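# Mesh the loose gear onto the gearbox's free pin

## Task

Seat the loose gear on the gearbox's unoccupied pin, its teeth meshing between those of the centre gear and the outer ring, lying flat and as low as the two gears already there. It must never drop more than about a finger's width, nor be dropped from higher than the tops of the pins. Once it is above its pin, open the fingers only after the pin is inside the gear's bore and the gear's teeth line up with the ring's. Then, with the gripper empty, withdraw so it is at least 11 cm from the gears.

## Robot and tools

Robot: one six-joint arm (waist, shoulder, elbow, wrist pitch, wrist yaw, wrist roll) ending in a two-finger parallel gripper. The fingers extend along the gripper's +x axis and close along its y axis. end_effector_position is the point midway between the finger pads, roughly 3 to 4 cm back from the fingertips. Nothing else is pushed by the robot except what it touches; occasionally an outside nudge may shift a loose object.

Frame: the scene frame has its origin on the table surface right under the arm's base, +z upward, +y to the left when facing along +x. Positions are metres, orientations are quaternions written w first (qw, qx, qy, qz). The base may be slightly tilted, and the reported hand position can be somewhat off, worse when reaching far.

A row is 8 numbers in this order: x, y, z, qw, qx, qy, qz, opening. The first seven are an absolute target pose for the gripper in the scene frame (not an offset). opening is a scale from -1 to 1: +1 means fully open (0.088 m), about -0.80 is where empty fingers touch, values below that change nothing. Going from open to shut takes at least about 0.5 s.

execute_actions(actions, pictures): actions is a list holding zero or one item. Empty list: just report the current state. An item {"rows": [...], "steps": n} runs up to 15 control steps of 1/30 s, one row per step, repeating the final row if rows run out (steps defaults to 15). An item {"steps": n} with no rows is a wait of up to 300 steps, counted from the previous result, including your reply time. A target more than 0.6 m away from the last reported position along any gripper axis gets the whole call refused. Resend the desired quaternion in every row rather than copying the possibly drifted one from the result. pictures (true/false) chooses whether camera images come back; default is yes.

move(target, speed): target is one row as above, an absolute pose plus opening. The gripper follows a straight path to it lasting 0.5 to 10 s (a longer path is cut off at 10 s). speed is the path's top speed in m/s, 0.002 to 0.5, default 0.25; rotation is capped at twice that figure in rad/s, taking the shorter way round. The opening is applied at the start. The path ignores obstacles, and the real gripper may lag, wander off the path or overshoot the speed, especially with the arm stretched out. Faster contact hits harder; aiming further past a contact presses harder. Its result adds a "move:" line: done means it settled near target; other endings include off_target, moving, held or fault. limits=paced means the commanded pose was clipped; limits=held means some steps were blocked by a check, after which the arm may jump quickly. The distance from target is also given.

wait(seconds): 0 to 10 s of letting the scene run with no new command.

zoom_image(camera, region): enlarges part of the latest picture from cam_head_left, cam_head_right, cam_high, cam_low or cam_wrist (each 504x504). region is [x0, y0, x1, y1] in pixels from the top-left, at most 504 by 504.



Control behaviour: each step the command is limited to within 70 mm and 16 degrees of the measured pose, then damped inverse kinematics drives the joints, favouring position over orientation. After an action ends the arm only continues to the last clipped pose, so a distant target may need several calls; check the reported pose. Joint friction may leave the gripper short or a little tilted, and tiny moves may not happen; correct tilt when seen. The simulation keeps running while you think and write.

Result lines: the state gives end_effector_position, end_effector_quat_wxyz and velocities. Joint positions and Joint velocities list the six joints (rad) then the finger gap (m). grip_measured is the measured opening on the command scale; to hold something, command noticeably less than grip_measured (more difference, firmer squeeze, force limited to about 34 N per pad). Readings may be off by about 1 mm. "pose unreachable" and HELD mark steps the clearance check altered or blocked (the mount under the base counts as arm). "Hand target" shows where the controller is currently steering. Joint torques are noisy and offset.

Hazards: a contact torque reaching a joint's load limit (waist 18.2, shoulder 22.5, elbow 22.4, wrist pitch 5.92, wrist yaw 5.9, wrist roll 5.54 N m, held weight included) triggers a TORQUE FAULT, freezing the arm 10 s. Holding loads heats motors: MOTOR HOT from 50 °C, OVER-TEMPERATURE FAULT at 95 °C, and power loss if they do not cool. Avoid drops, slips, slams, hard pushes and anything leaving the table; approach the pin slowly, lower gently, and only release once the gear is engaged.

Each tool is called after "Request:" as name(argument=value, ...) on one line, values as JSON.

Reference images:

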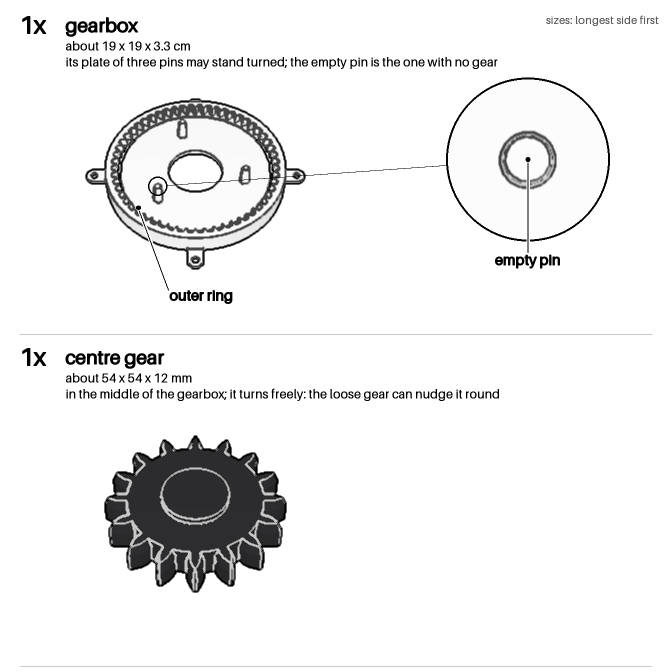

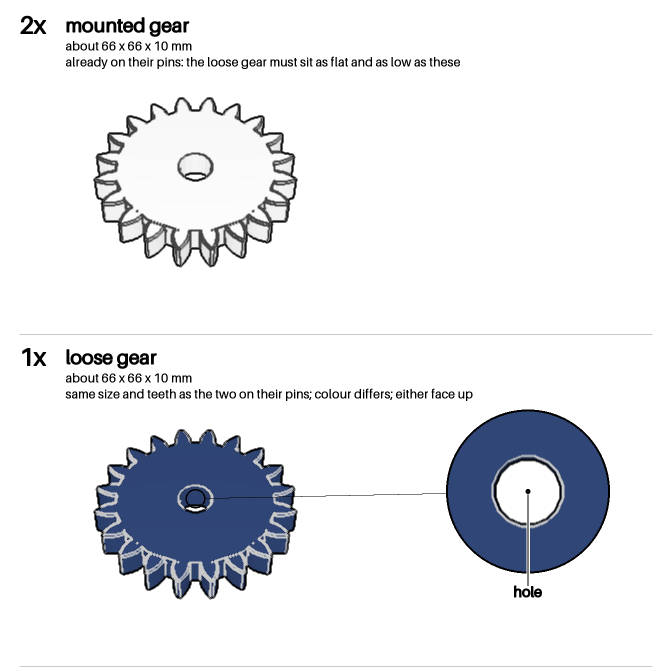

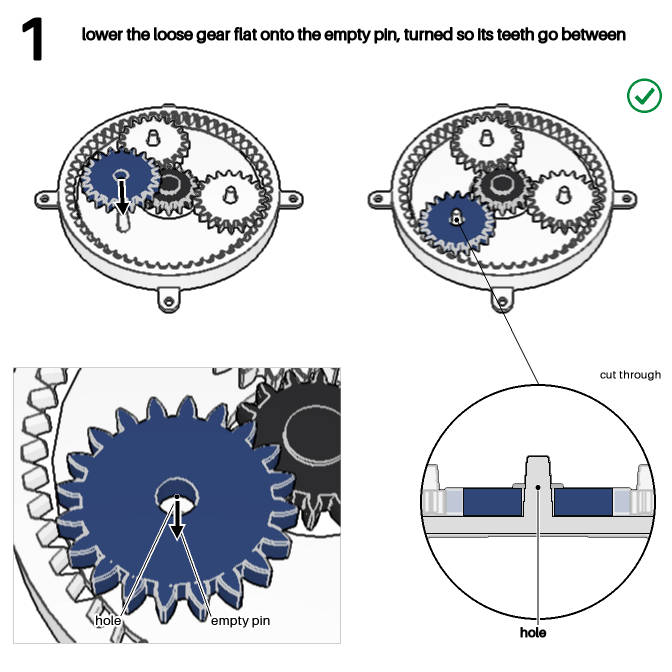

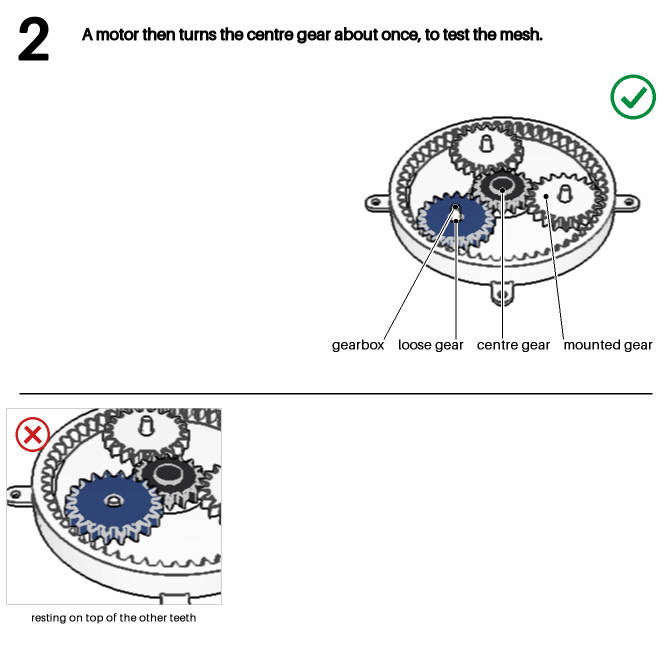

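## Session

Request:
execute_actions(actions=[])

Scene clock: 0.00 s of 4147.00 s.
end_effector_position=(+0.3103, +0.2511, +0.2744) grip_measured=+0.827 end_effector_quat_wxyz=(+0.919, -0.393, -0.024, +0.028) end_effector_velocity=(+0.001, +0.000, -0.000) end_effector_angular_velocity=(-0.008, +0.001, +0.005)
Joint positions: [0.017 0.858 0.663 0.24  0.01  0.015 0.08 ]
Joint velocities: [-0.002  0.002 -0.002  0.007 -0.007 -0.007 -0.   ]
Joint torques (N m, as the arm reports them, + toward a larger angle): no reading
Motor temperatures (°C, as the motors report them): [26 25 23 24 25 23]
Heat: hottest waist 26 °C (+0.0 °C/min).
Hand target: +0.310, +0.251, +0.274; +0.919, -0.393, -0.024, +0.028

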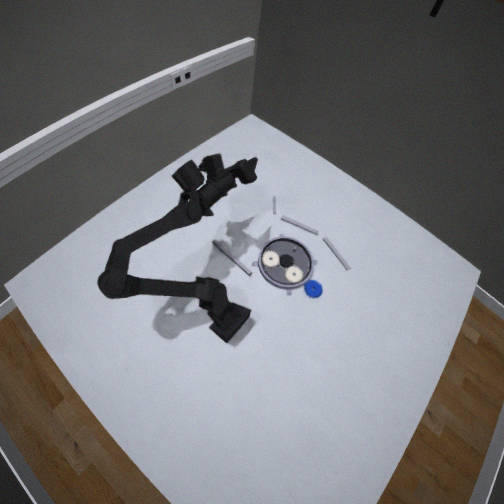

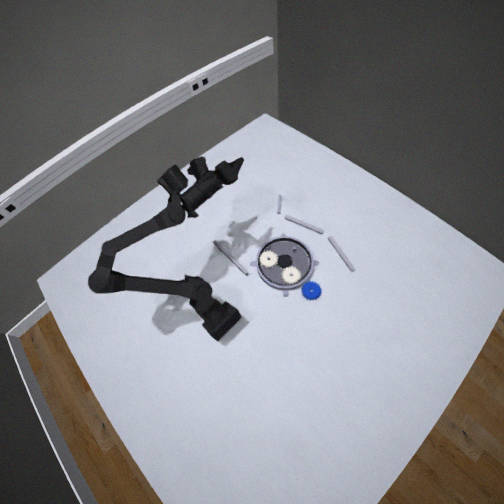

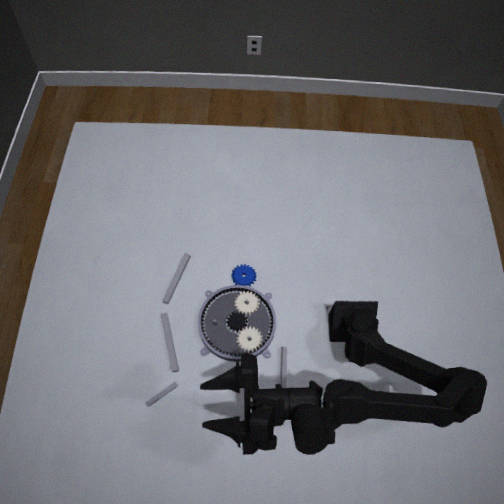

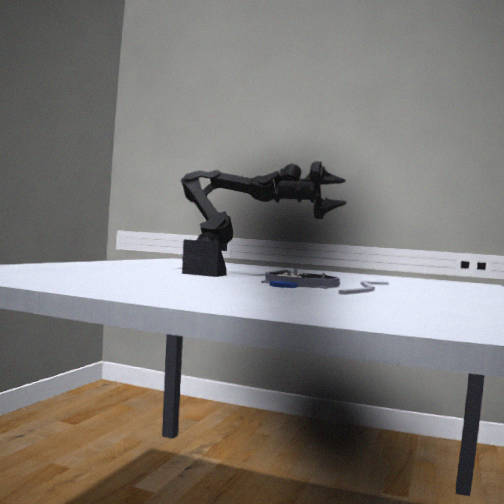

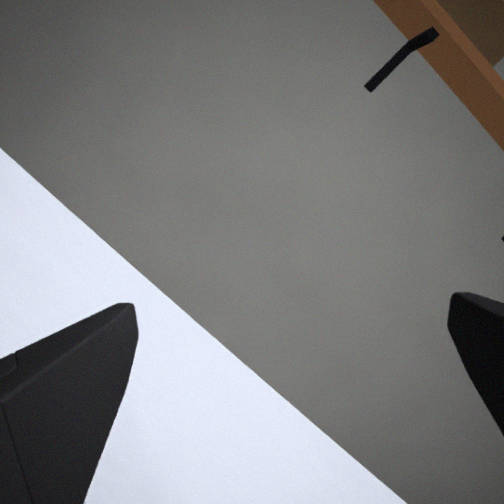

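Request:
move(target=[0.25,-0.08,0.25,0.707,0,0.707,0,1])

Scene clock: 5.27 s of 4147.00 s.
end_effector_position=(+0.2473, -0.0792, +0.2463) grip_measured=+0.990 end_effector_quat_wxyz=(+0.731, -0.039, +0.680, -0.025) end_effector_velocity=(-0.001, -0.002, +0.003) end_effector_angular_velocity=(-0.007, +0.002, +0.017)
Joint positions: [-0.908  2.208  1.632 -1.57  -0.488 -1.011  0.088]
Joint velocities: [-0.007  0.002  0.012 -0.007  0.007 -0.022  0.   ]
Joint torques (N m, as the arm reports them, + toward a larger angle): [-4.88 -3.02  7.82  0.24  0.08  0.11]
Motor temperatures (°C, as the motors report them): [26 25 23 24 25 23]
Heat: hottest waist 26 °C (+0.0 °C/min).
Hand target: +0.247, -0.082, +0.248; +0.731, -0.038, +0.680, -0.028
Off the commanded pose: 0.005 m, 7 deg.
joint sent to its limit — the command would take joint 4 (wrist pitch) past its lower limit, so that joint was sent only as far as its limit.
move: off_target

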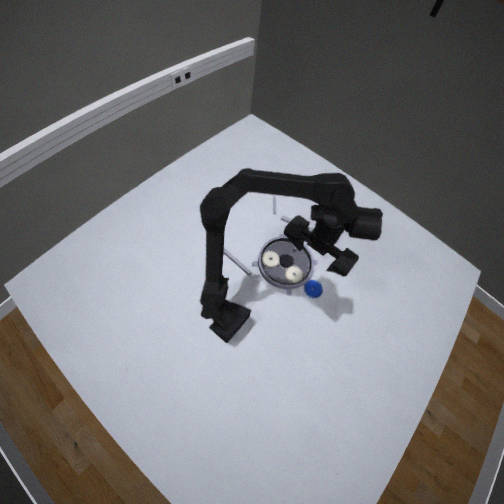

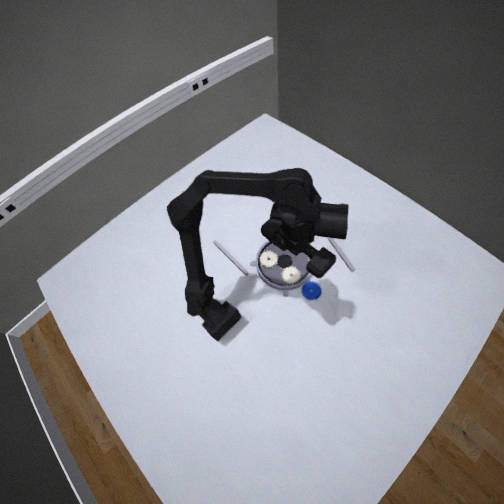

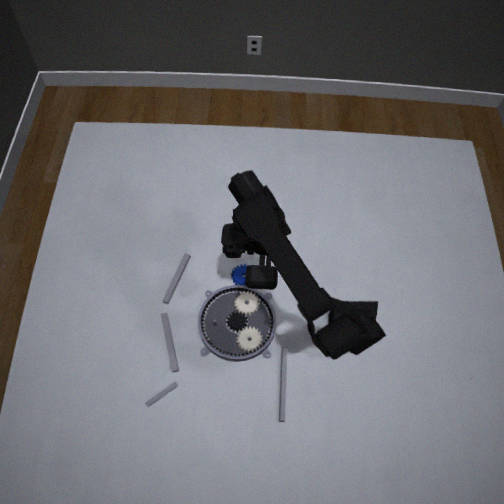

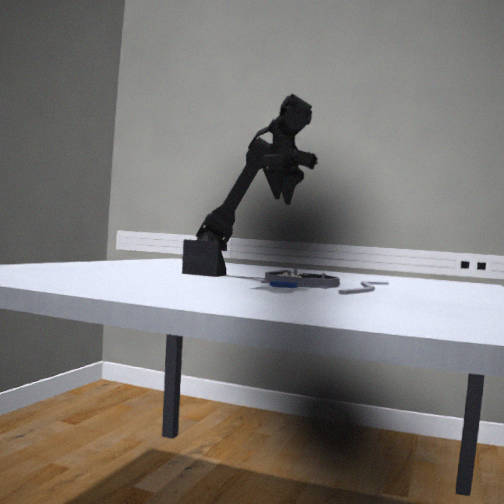

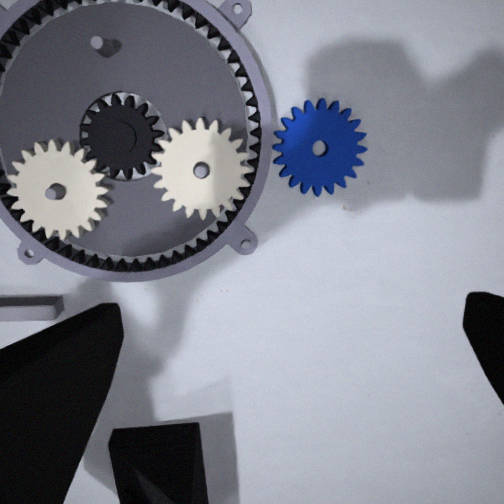

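Request:
move(target=[0.27,-0.115,0.12,0.5,0.5,0.5,-0.5,1])

Scene clock: 10.87 s of 4147.00 s.
end_effector_position=(+0.2722, -0.1148, +0.1233) grip_measured=+0.990 end_effector_quat_wxyz=(+0.507, +0.496, +0.500, -0.498) end_effector_velocity=(-0.003, +0.005, +0.001) end_effector_angular_velocity=(+0.019, +0.004, -0.006)
Joint positions: [-0.736  2.393  1.409 -1.201 -0.577  0.671  0.088]
Joint velocities: [-0.002 -0.007 -0.007 -0.022 -0.007 -0.007 -0.   ]
Joint torques (N m, as the arm reports them, + toward a larger angle): [-5.21 -4.31  5.22  0.49 -0.04  0.12]
Motor temperatures (°C, as the motors report them): [27 26 24 24 25 23]
Heat: hottest waist 27 °C (+5.5 °C/min).
Hand target: +0.270, -0.115, +0.120; +0.500, +0.500, +0.500, -0.500
Off the commanded pose: 0.004 m, 1 deg.
move: done

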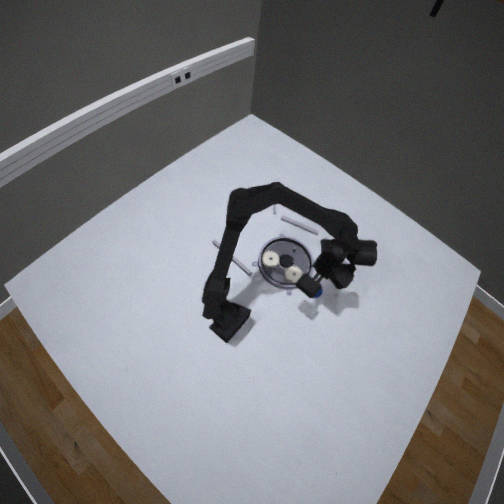

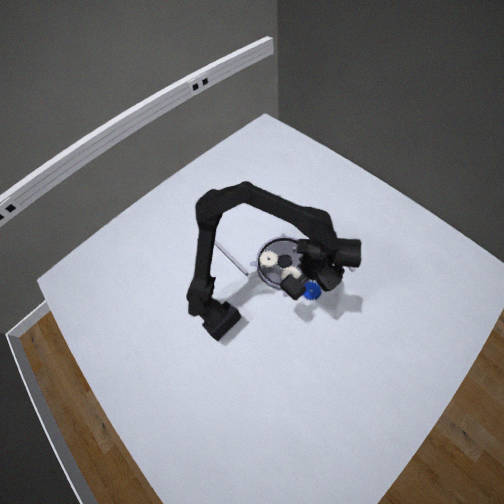

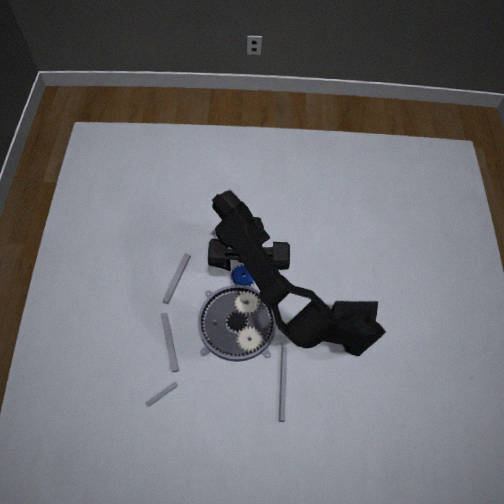

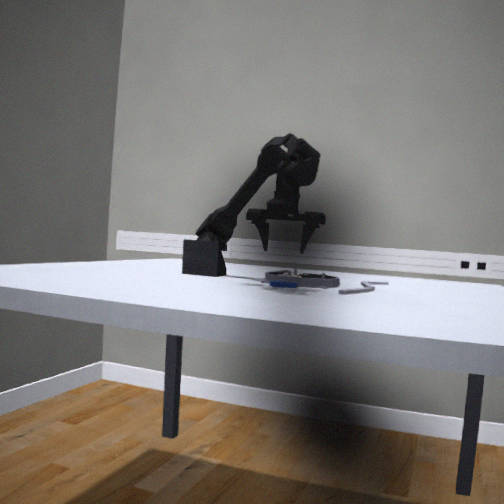

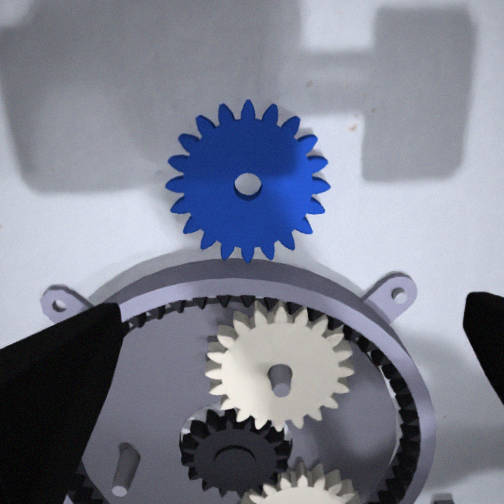

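Request:
move(target=[0.287,-0.142,0.075,0.5,0.5,0.5,-0.5,1], speed=0.1)

Scene clock: 12.83 s of 4147.00 s.
end_effector_position=(+0.2846, -0.1399, +0.0754) grip_measured=+0.990 end_effector_quat_wxyz=(+0.499, +0.499, +0.501, -0.501) end_effector_velocity=(-0.002, +0.003, -0.000) end_effector_angular_velocity=(+0.031, -0.007, -0.013)
Joint positions: [-0.676  2.53   1.412 -1.049 -0.61   0.731  0.088]
Joint velocities: [-0.007  0.007  0.002 -0.022 -0.022 -0.007  0.   ]
Joint torques (N m, as the arm reports them, + toward a larger angle): [-5.57 -4.77  7.22  0.45 -0.06  0.12]
Motor temperatures (°C, as the motors report them): [27 26 24 24 25 24]
Heat: hottest waist 27 °C (+4.7 °C/min).
Hand target: +0.287, -0.142, +0.075; +0.500, +0.500, +0.500, -0.500
Off the commanded pose: 0.003 m, 0 deg.
move: done

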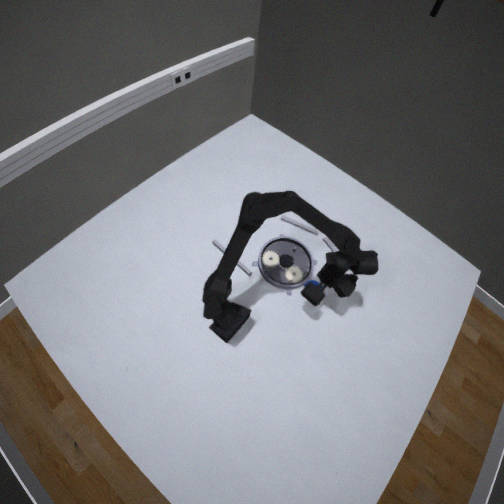

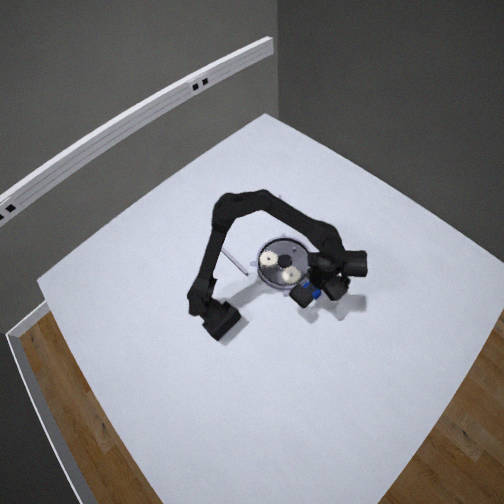

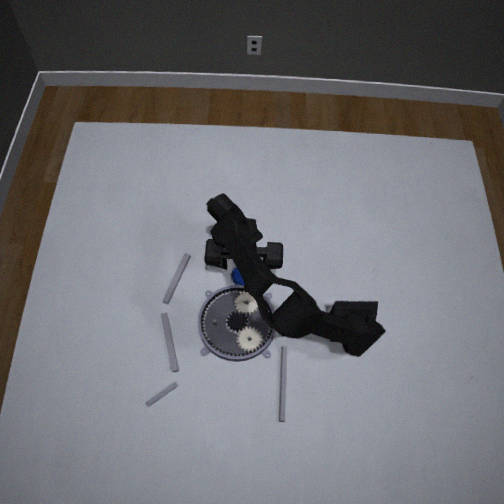

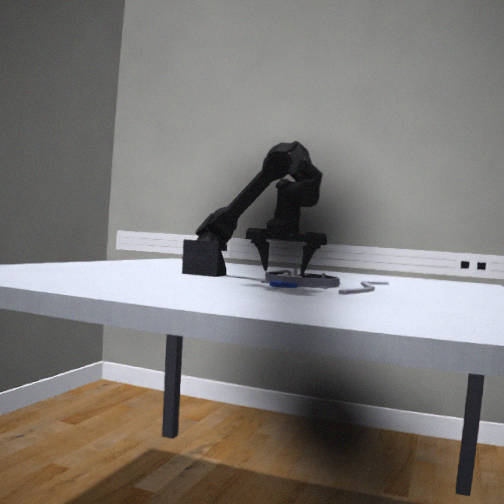

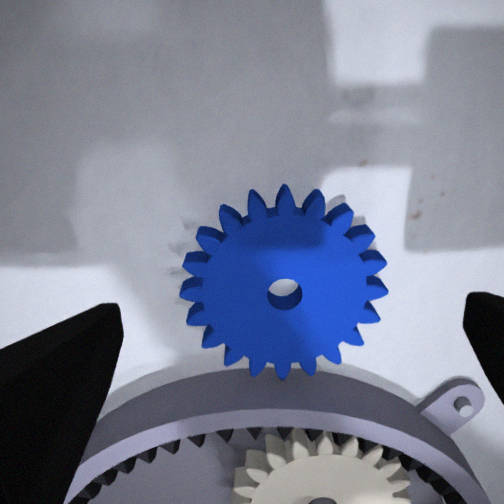

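Looks about centred. Descend.

Request:
move(target=[0.287,-0.145,0.04,0.5,0.5,0.5,-0.5,1], speed=0.05)

Request:
execute_actions(actions=[{"rows":[[0.287,-0.145,0.04,0.5,0.5,0.5,-0.5,0.2]],"steps":15}])

Scene clock: 14.77 s of 4147.00 s.
end_effector_position=(+0.2897, -0.1447, +0.0436) grip_measured=+0.990 end_effector_quat_wxyz=(+0.506, +0.496, +0.499, -0.499) end_effector_velocity=(+0.001, +0.004, -0.000) end_effector_angular_velocity=(+0.020, -0.009, +0.005)
Joint positions: [-0.623  2.57   1.361 -0.911 -0.639  0.787  0.088]
Joint velocities: [ 0.002 -0.002 -0.002 -0.007 -0.022 -0.007 -0.   ]
Joint torques (N m, as the arm reports them, + toward a larger angle): [-5.71 -4.86  4.57  0.48 -0.04  0.11]
Motor temperatures (°C, as the motors report them): [27 26 24 24 25 24]
Heat: hottest waist 27 °C (+4.1 °C/min).
Hand target: +0.287, -0.145, +0.040; +0.500, +0.500, +0.500, -0.500
Off the commanded pose: 0.005 m, 1 deg.
move: done

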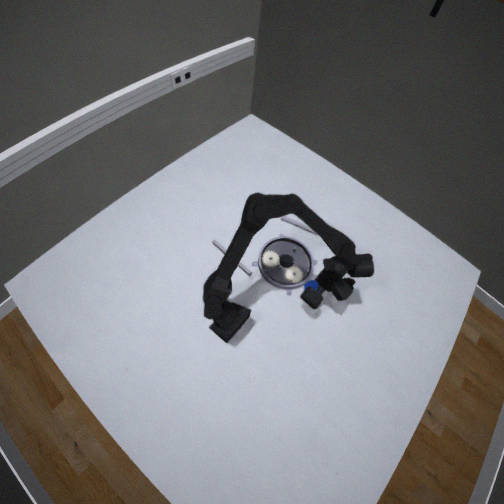

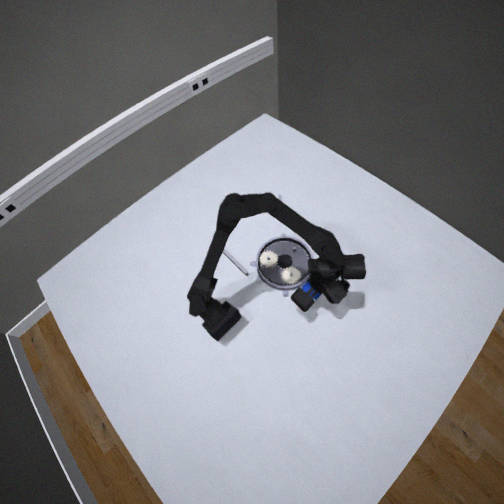

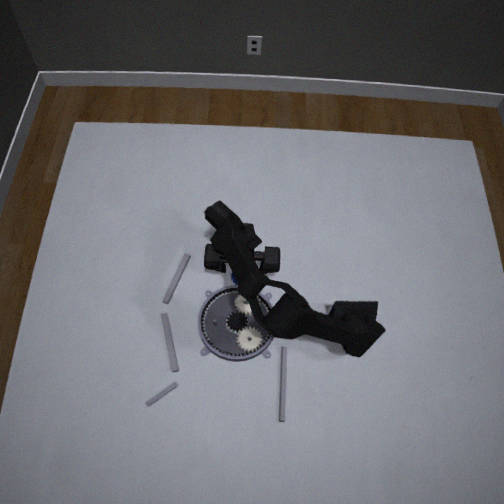

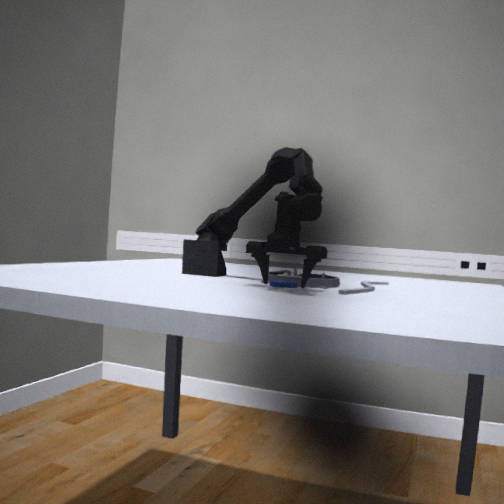

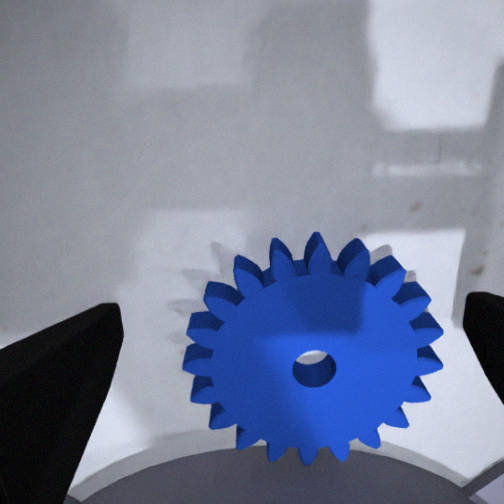

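Scene clock: 15.27 s of 4147.00 s.
end_effector_position=(+0.2899, -0.1447, +0.0435) grip_measured=+0.465 end_effector_quat_wxyz=(+0.506, +0.496, +0.499, -0.498) end_effector_velocity=(+0.000, +0.000, +0.003) end_effector_angular_velocity=(+0.007, -0.009, +0.001)
Joint positions: [-0.623  2.57   1.361 -0.91  -0.64   0.787  0.062]
Joint velocities: [-0.007 -0.002  0.002 -0.007 -0.007 -0.007 -0.   ]
Joint torques (N m, as the arm reports them, + toward a larger angle): [-5.74 -4.86  4.61  0.47 -0.03  0.1 ]
Motor temperatures (°C, as the motors report them): [27 26 24 24 25 24]
Heat: hottest waist 27 °C (+3.9 °C/min).
Hand target: +0.287, -0.145, +0.040; +0.500, +0.500, +0.500, -0.500
Off the commanded pose: 0.005 m, 1 deg.
Steps of this call (steps 1 to 15: all 15 steps of this action). Readings (end_effector_position):
1: (+0.2898, -0.1448, +0.0436)
2: (+0.2898, -0.1448, +0.0436)
4: (+0.2897, -0.1447, +0.0435)
8: (+0.2899, -0.1447, +0.0435)
15: the state above

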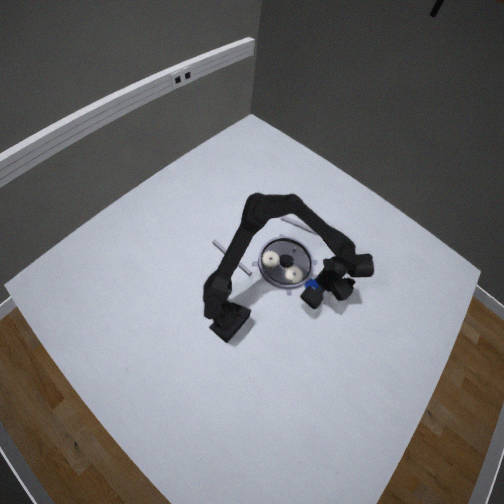

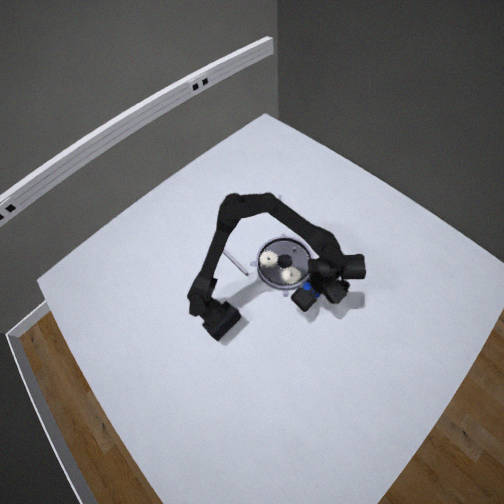

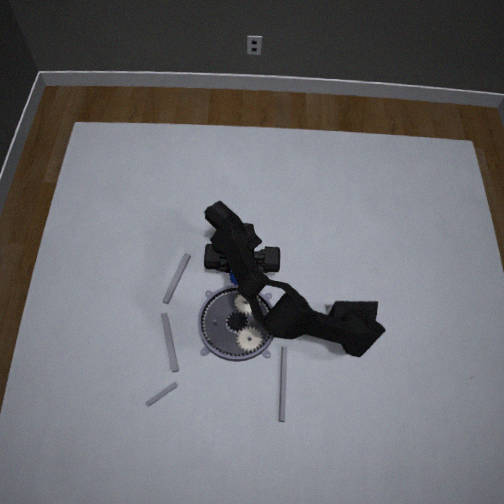

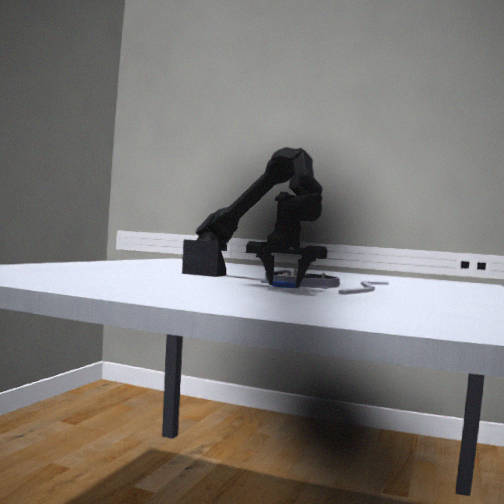

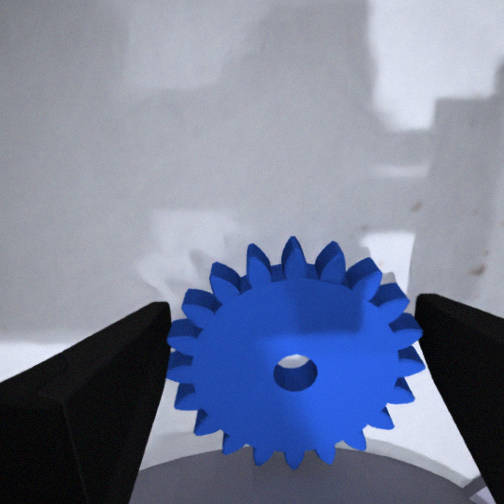

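Request:
move(target=[0.287,-0.145,0.13,0.5,0.5,0.5,-0.5,0.2], speed=0.1)

Request:
move(target=[0.352,0.005,0.13,0,-0.707,0,0.707,0.2], speed=0.15)

Scene clock: 18.60 s of 4147.00 s.
end_effector_position=(+0.2843, -0.1442, +0.1235) grip_measured=+0.464 end_effector_quat_wxyz=(+0.491, +0.503, +0.504, -0.501) end_effector_velocity=(+0.001, -0.001, +0.004) end_effector_angular_velocity=(-0.009, -0.000, +0.024)
Joint positions: [-0.757  2.54   1.578 -1.267 -0.567  0.654  0.062]
Joint velocities: [-0.002 -0.002  0.012 -0.007  0.007 -0.022 -0.   ]
Joint torques (N m, as the arm reports them, + toward a larger angle): [-6.07 -6.59  7.65  0.04  0.15 -0.08]
Motor temperatures (°C, as the motors report them): [28 27 24 24 25 24]
Heat: hottest waist 28 °C (+6.5 °C/min).
Hand target: +0.287, -0.145, +0.130; +0.500, +0.500, +0.500, -0.500
Off the commanded pose: 0.007 m, 1 deg.
move: done

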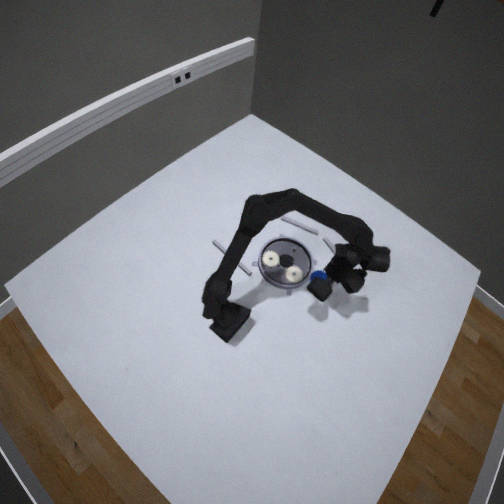

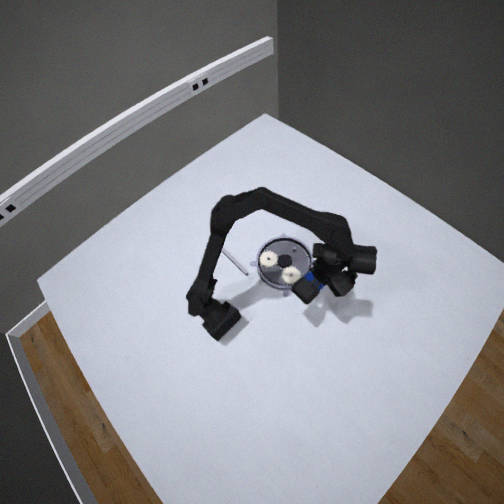

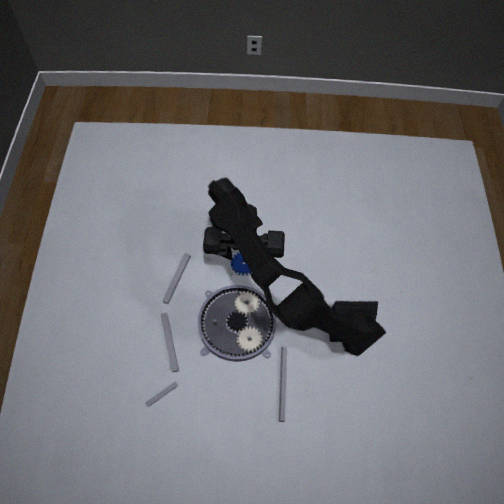

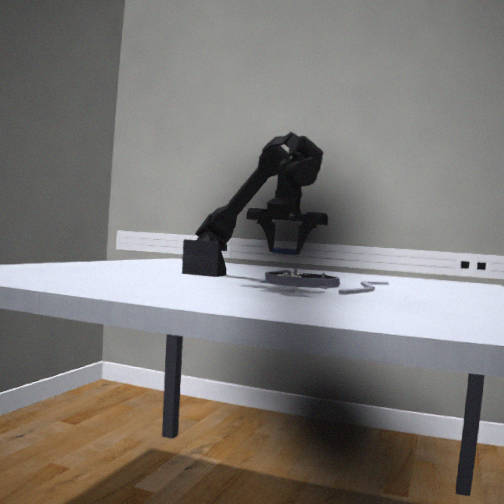

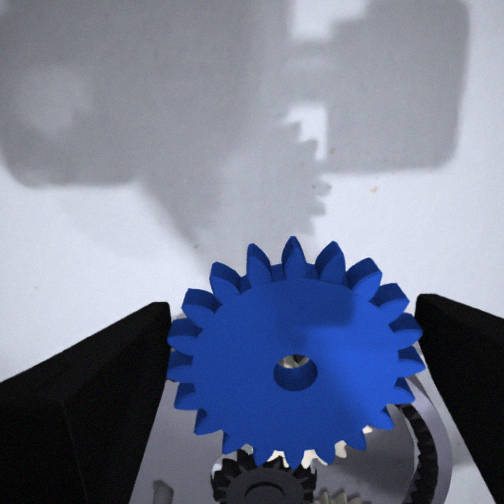

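Scene clock: 24.20 s of 4147.00 s.
end_effector_position=(+0.3503, +0.0013, +0.1252) grip_measured=+0.466 end_effector_quat_wxyz=(-0.004, +0.702, -0.001, -0.712) end_effector_velocity=(-0.001, +0.001, +0.003) end_effector_angular_velocity=(+0.007, -0.008, -0.014)
Joint positions: [-0.445  2.267  1.599 -1.354 -0.722  2.558  0.062]
Joint velocities: [-0.007 -0.007 -0.002 -0.007 -0.007  0.007  0.   ]
Joint torques (N m, as the arm reports them, + toward a larger angle): [-6.74 -5.81  6.91 -0.04 -0.04  0.11]
Motor temperatures (°C, as the motors report them): [29 28 24 24 25 24]
Heat: hottest waist 29 °C (+7.4 °C/min).
Hand target: +0.353, +0.005, +0.130; +0.001, +0.707, -0.001, -0.707
Off the commanded pose: 0.006 m, 1 deg.
move: done

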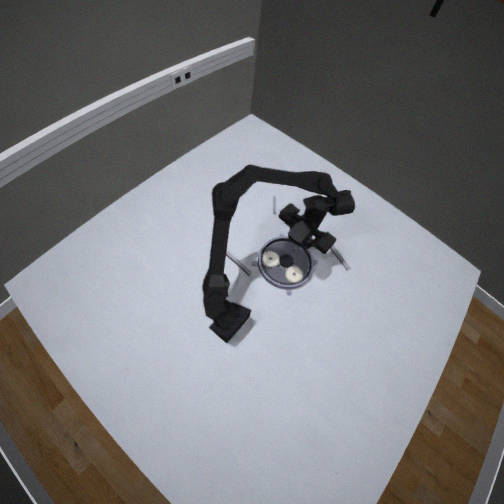

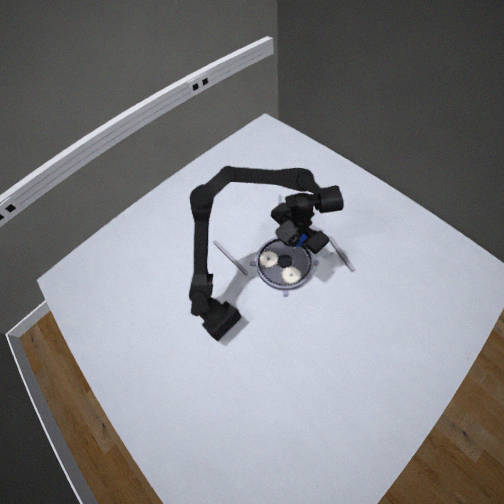

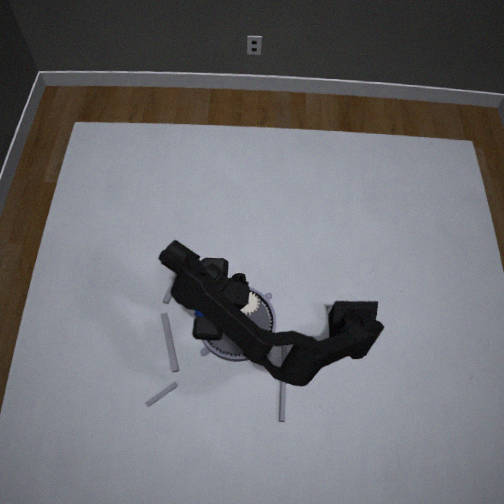

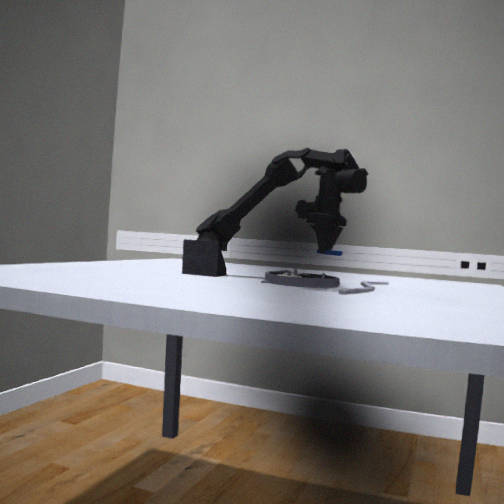

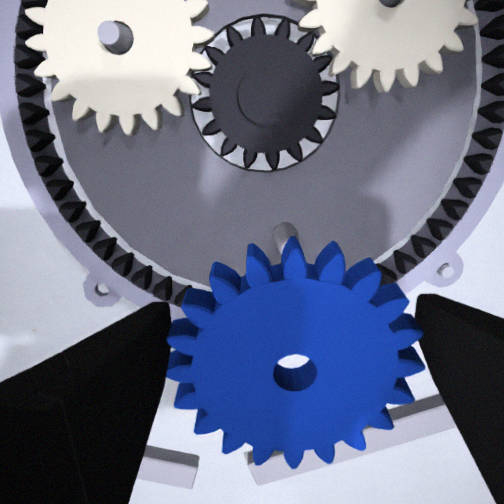

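Request:
move(target=[0.341,0.002,0.09,0,-0.707,0,0.707,0.2], speed=0.05)

Scene clock: 26.93 s of 4147.00 s.
end_effector_position=(+0.3414, +0.0001, +0.0882) grip_measured=+0.465 end_effector_quat_wxyz=(-0.001, +0.704, -0.000, -0.710) end_effector_velocity=(+0.001, +0.005, +0.002) end_effector_angular_velocity=(+0.015, -0.020, -0.001)
Joint positions: [-0.391  2.233  1.432 -1.167 -0.746  2.625  0.062]
Joint velocities: [-0.002 -0.017 -0.012  0.007 -0.022  0.007 -0.   ]
Joint torques (N m, as the arm reports them, + toward a larger angle): [-6.58 -5.73  4.44  0.38 -0.01  0.1 ]
Motor temperatures (°C, as the motors report them): [30 28 24 24 25 24]
Heat: hottest waist 30 °C (+8.9 °C/min).
Hand target: +0.341, +0.002, +0.090; +0.000, +0.707, -0.000, -0.707
Off the commanded pose: 0.003 m, 1 deg.
move: done

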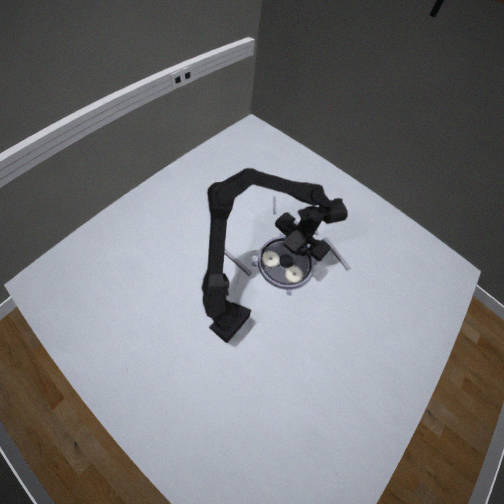

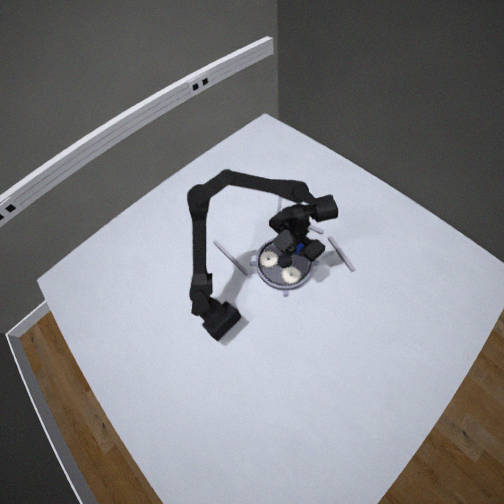

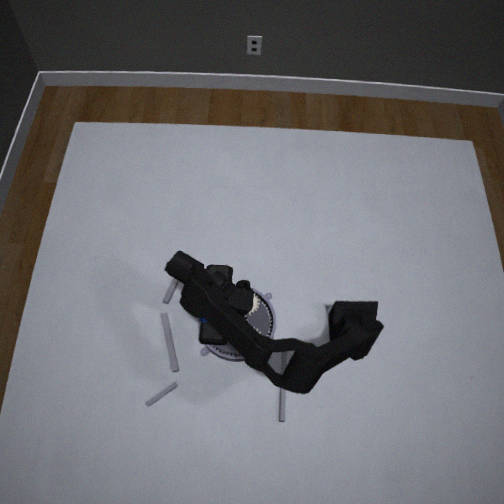

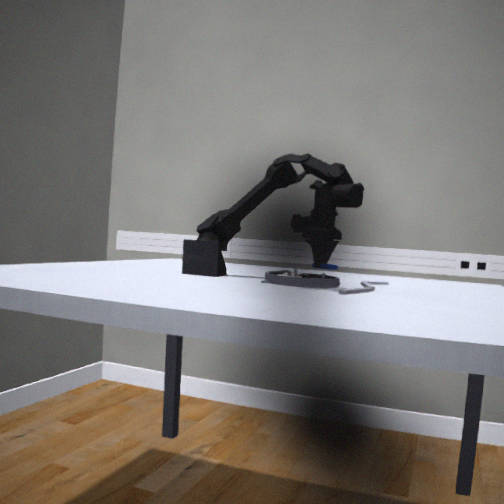

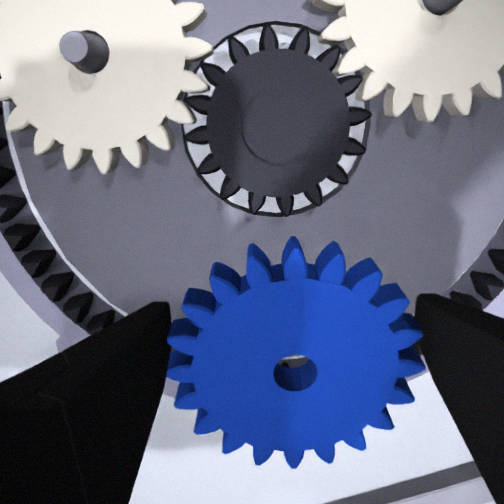

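Request:
move(target=[0.341,0.002,0.07,0,-0.707,0,0.707,0.2], speed=0.02)

Scene clock: 29.03 s of 4147.00 s.
end_effector_position=(+0.3427, -0.0002, +0.0744) grip_measured=+0.466 end_effector_quat_wxyz=(-0.000, +0.710, -0.002, -0.704) end_effector_velocity=(+0.001, -0.000, +0.000) end_effector_angular_velocity=(+0.001, -0.016, +0.003)
Joint positions: [-0.366  2.226  1.381 -1.08  -0.76   2.672  0.062]
Joint velocities: [-0.002 -0.007 -0.012  0.022 -0.007  0.007  0.   ]
Joint torques (N m, as the arm reports them, + toward a larger angle): [-5.44 -4.73  3.85  0.64 -0.01  0.12]
Motor temperatures (°C, as the motors report them): [30 29 24 24 25 24]
Heat: hottest waist 30 °C (+8.3 °C/min).
Hand target: +0.341, +0.002, +0.070; -0.000, +0.707, -0.000, -0.707
Off the commanded pose: 0.005 m, 1 deg.
move: done

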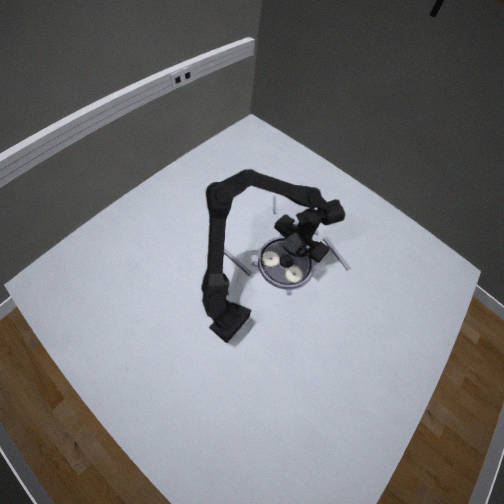

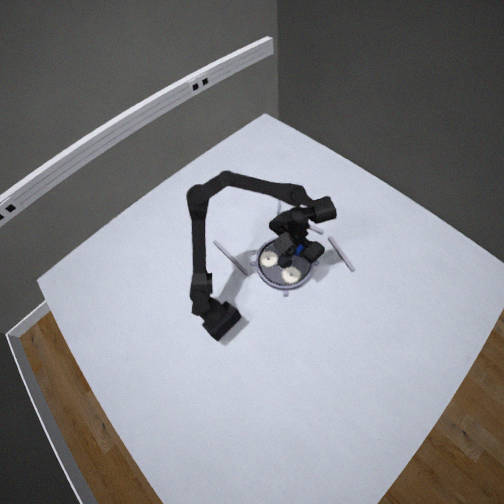

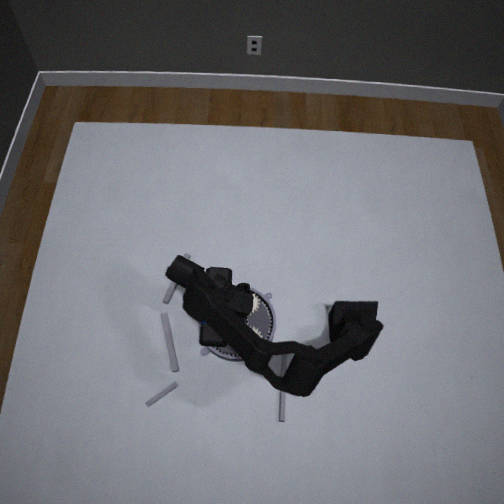

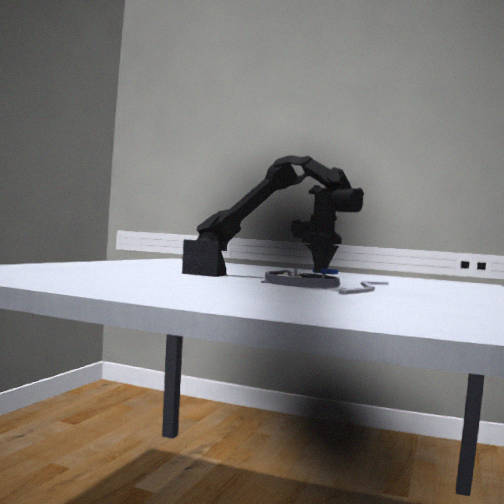

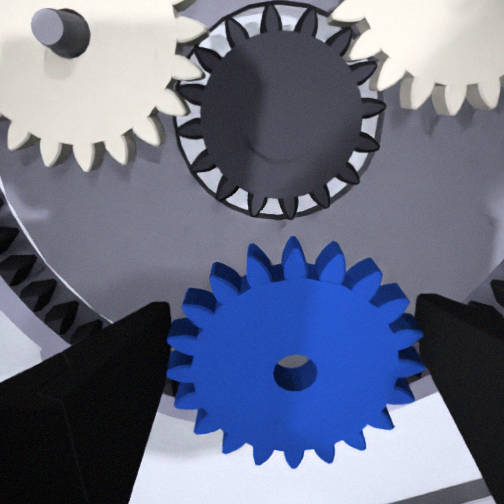

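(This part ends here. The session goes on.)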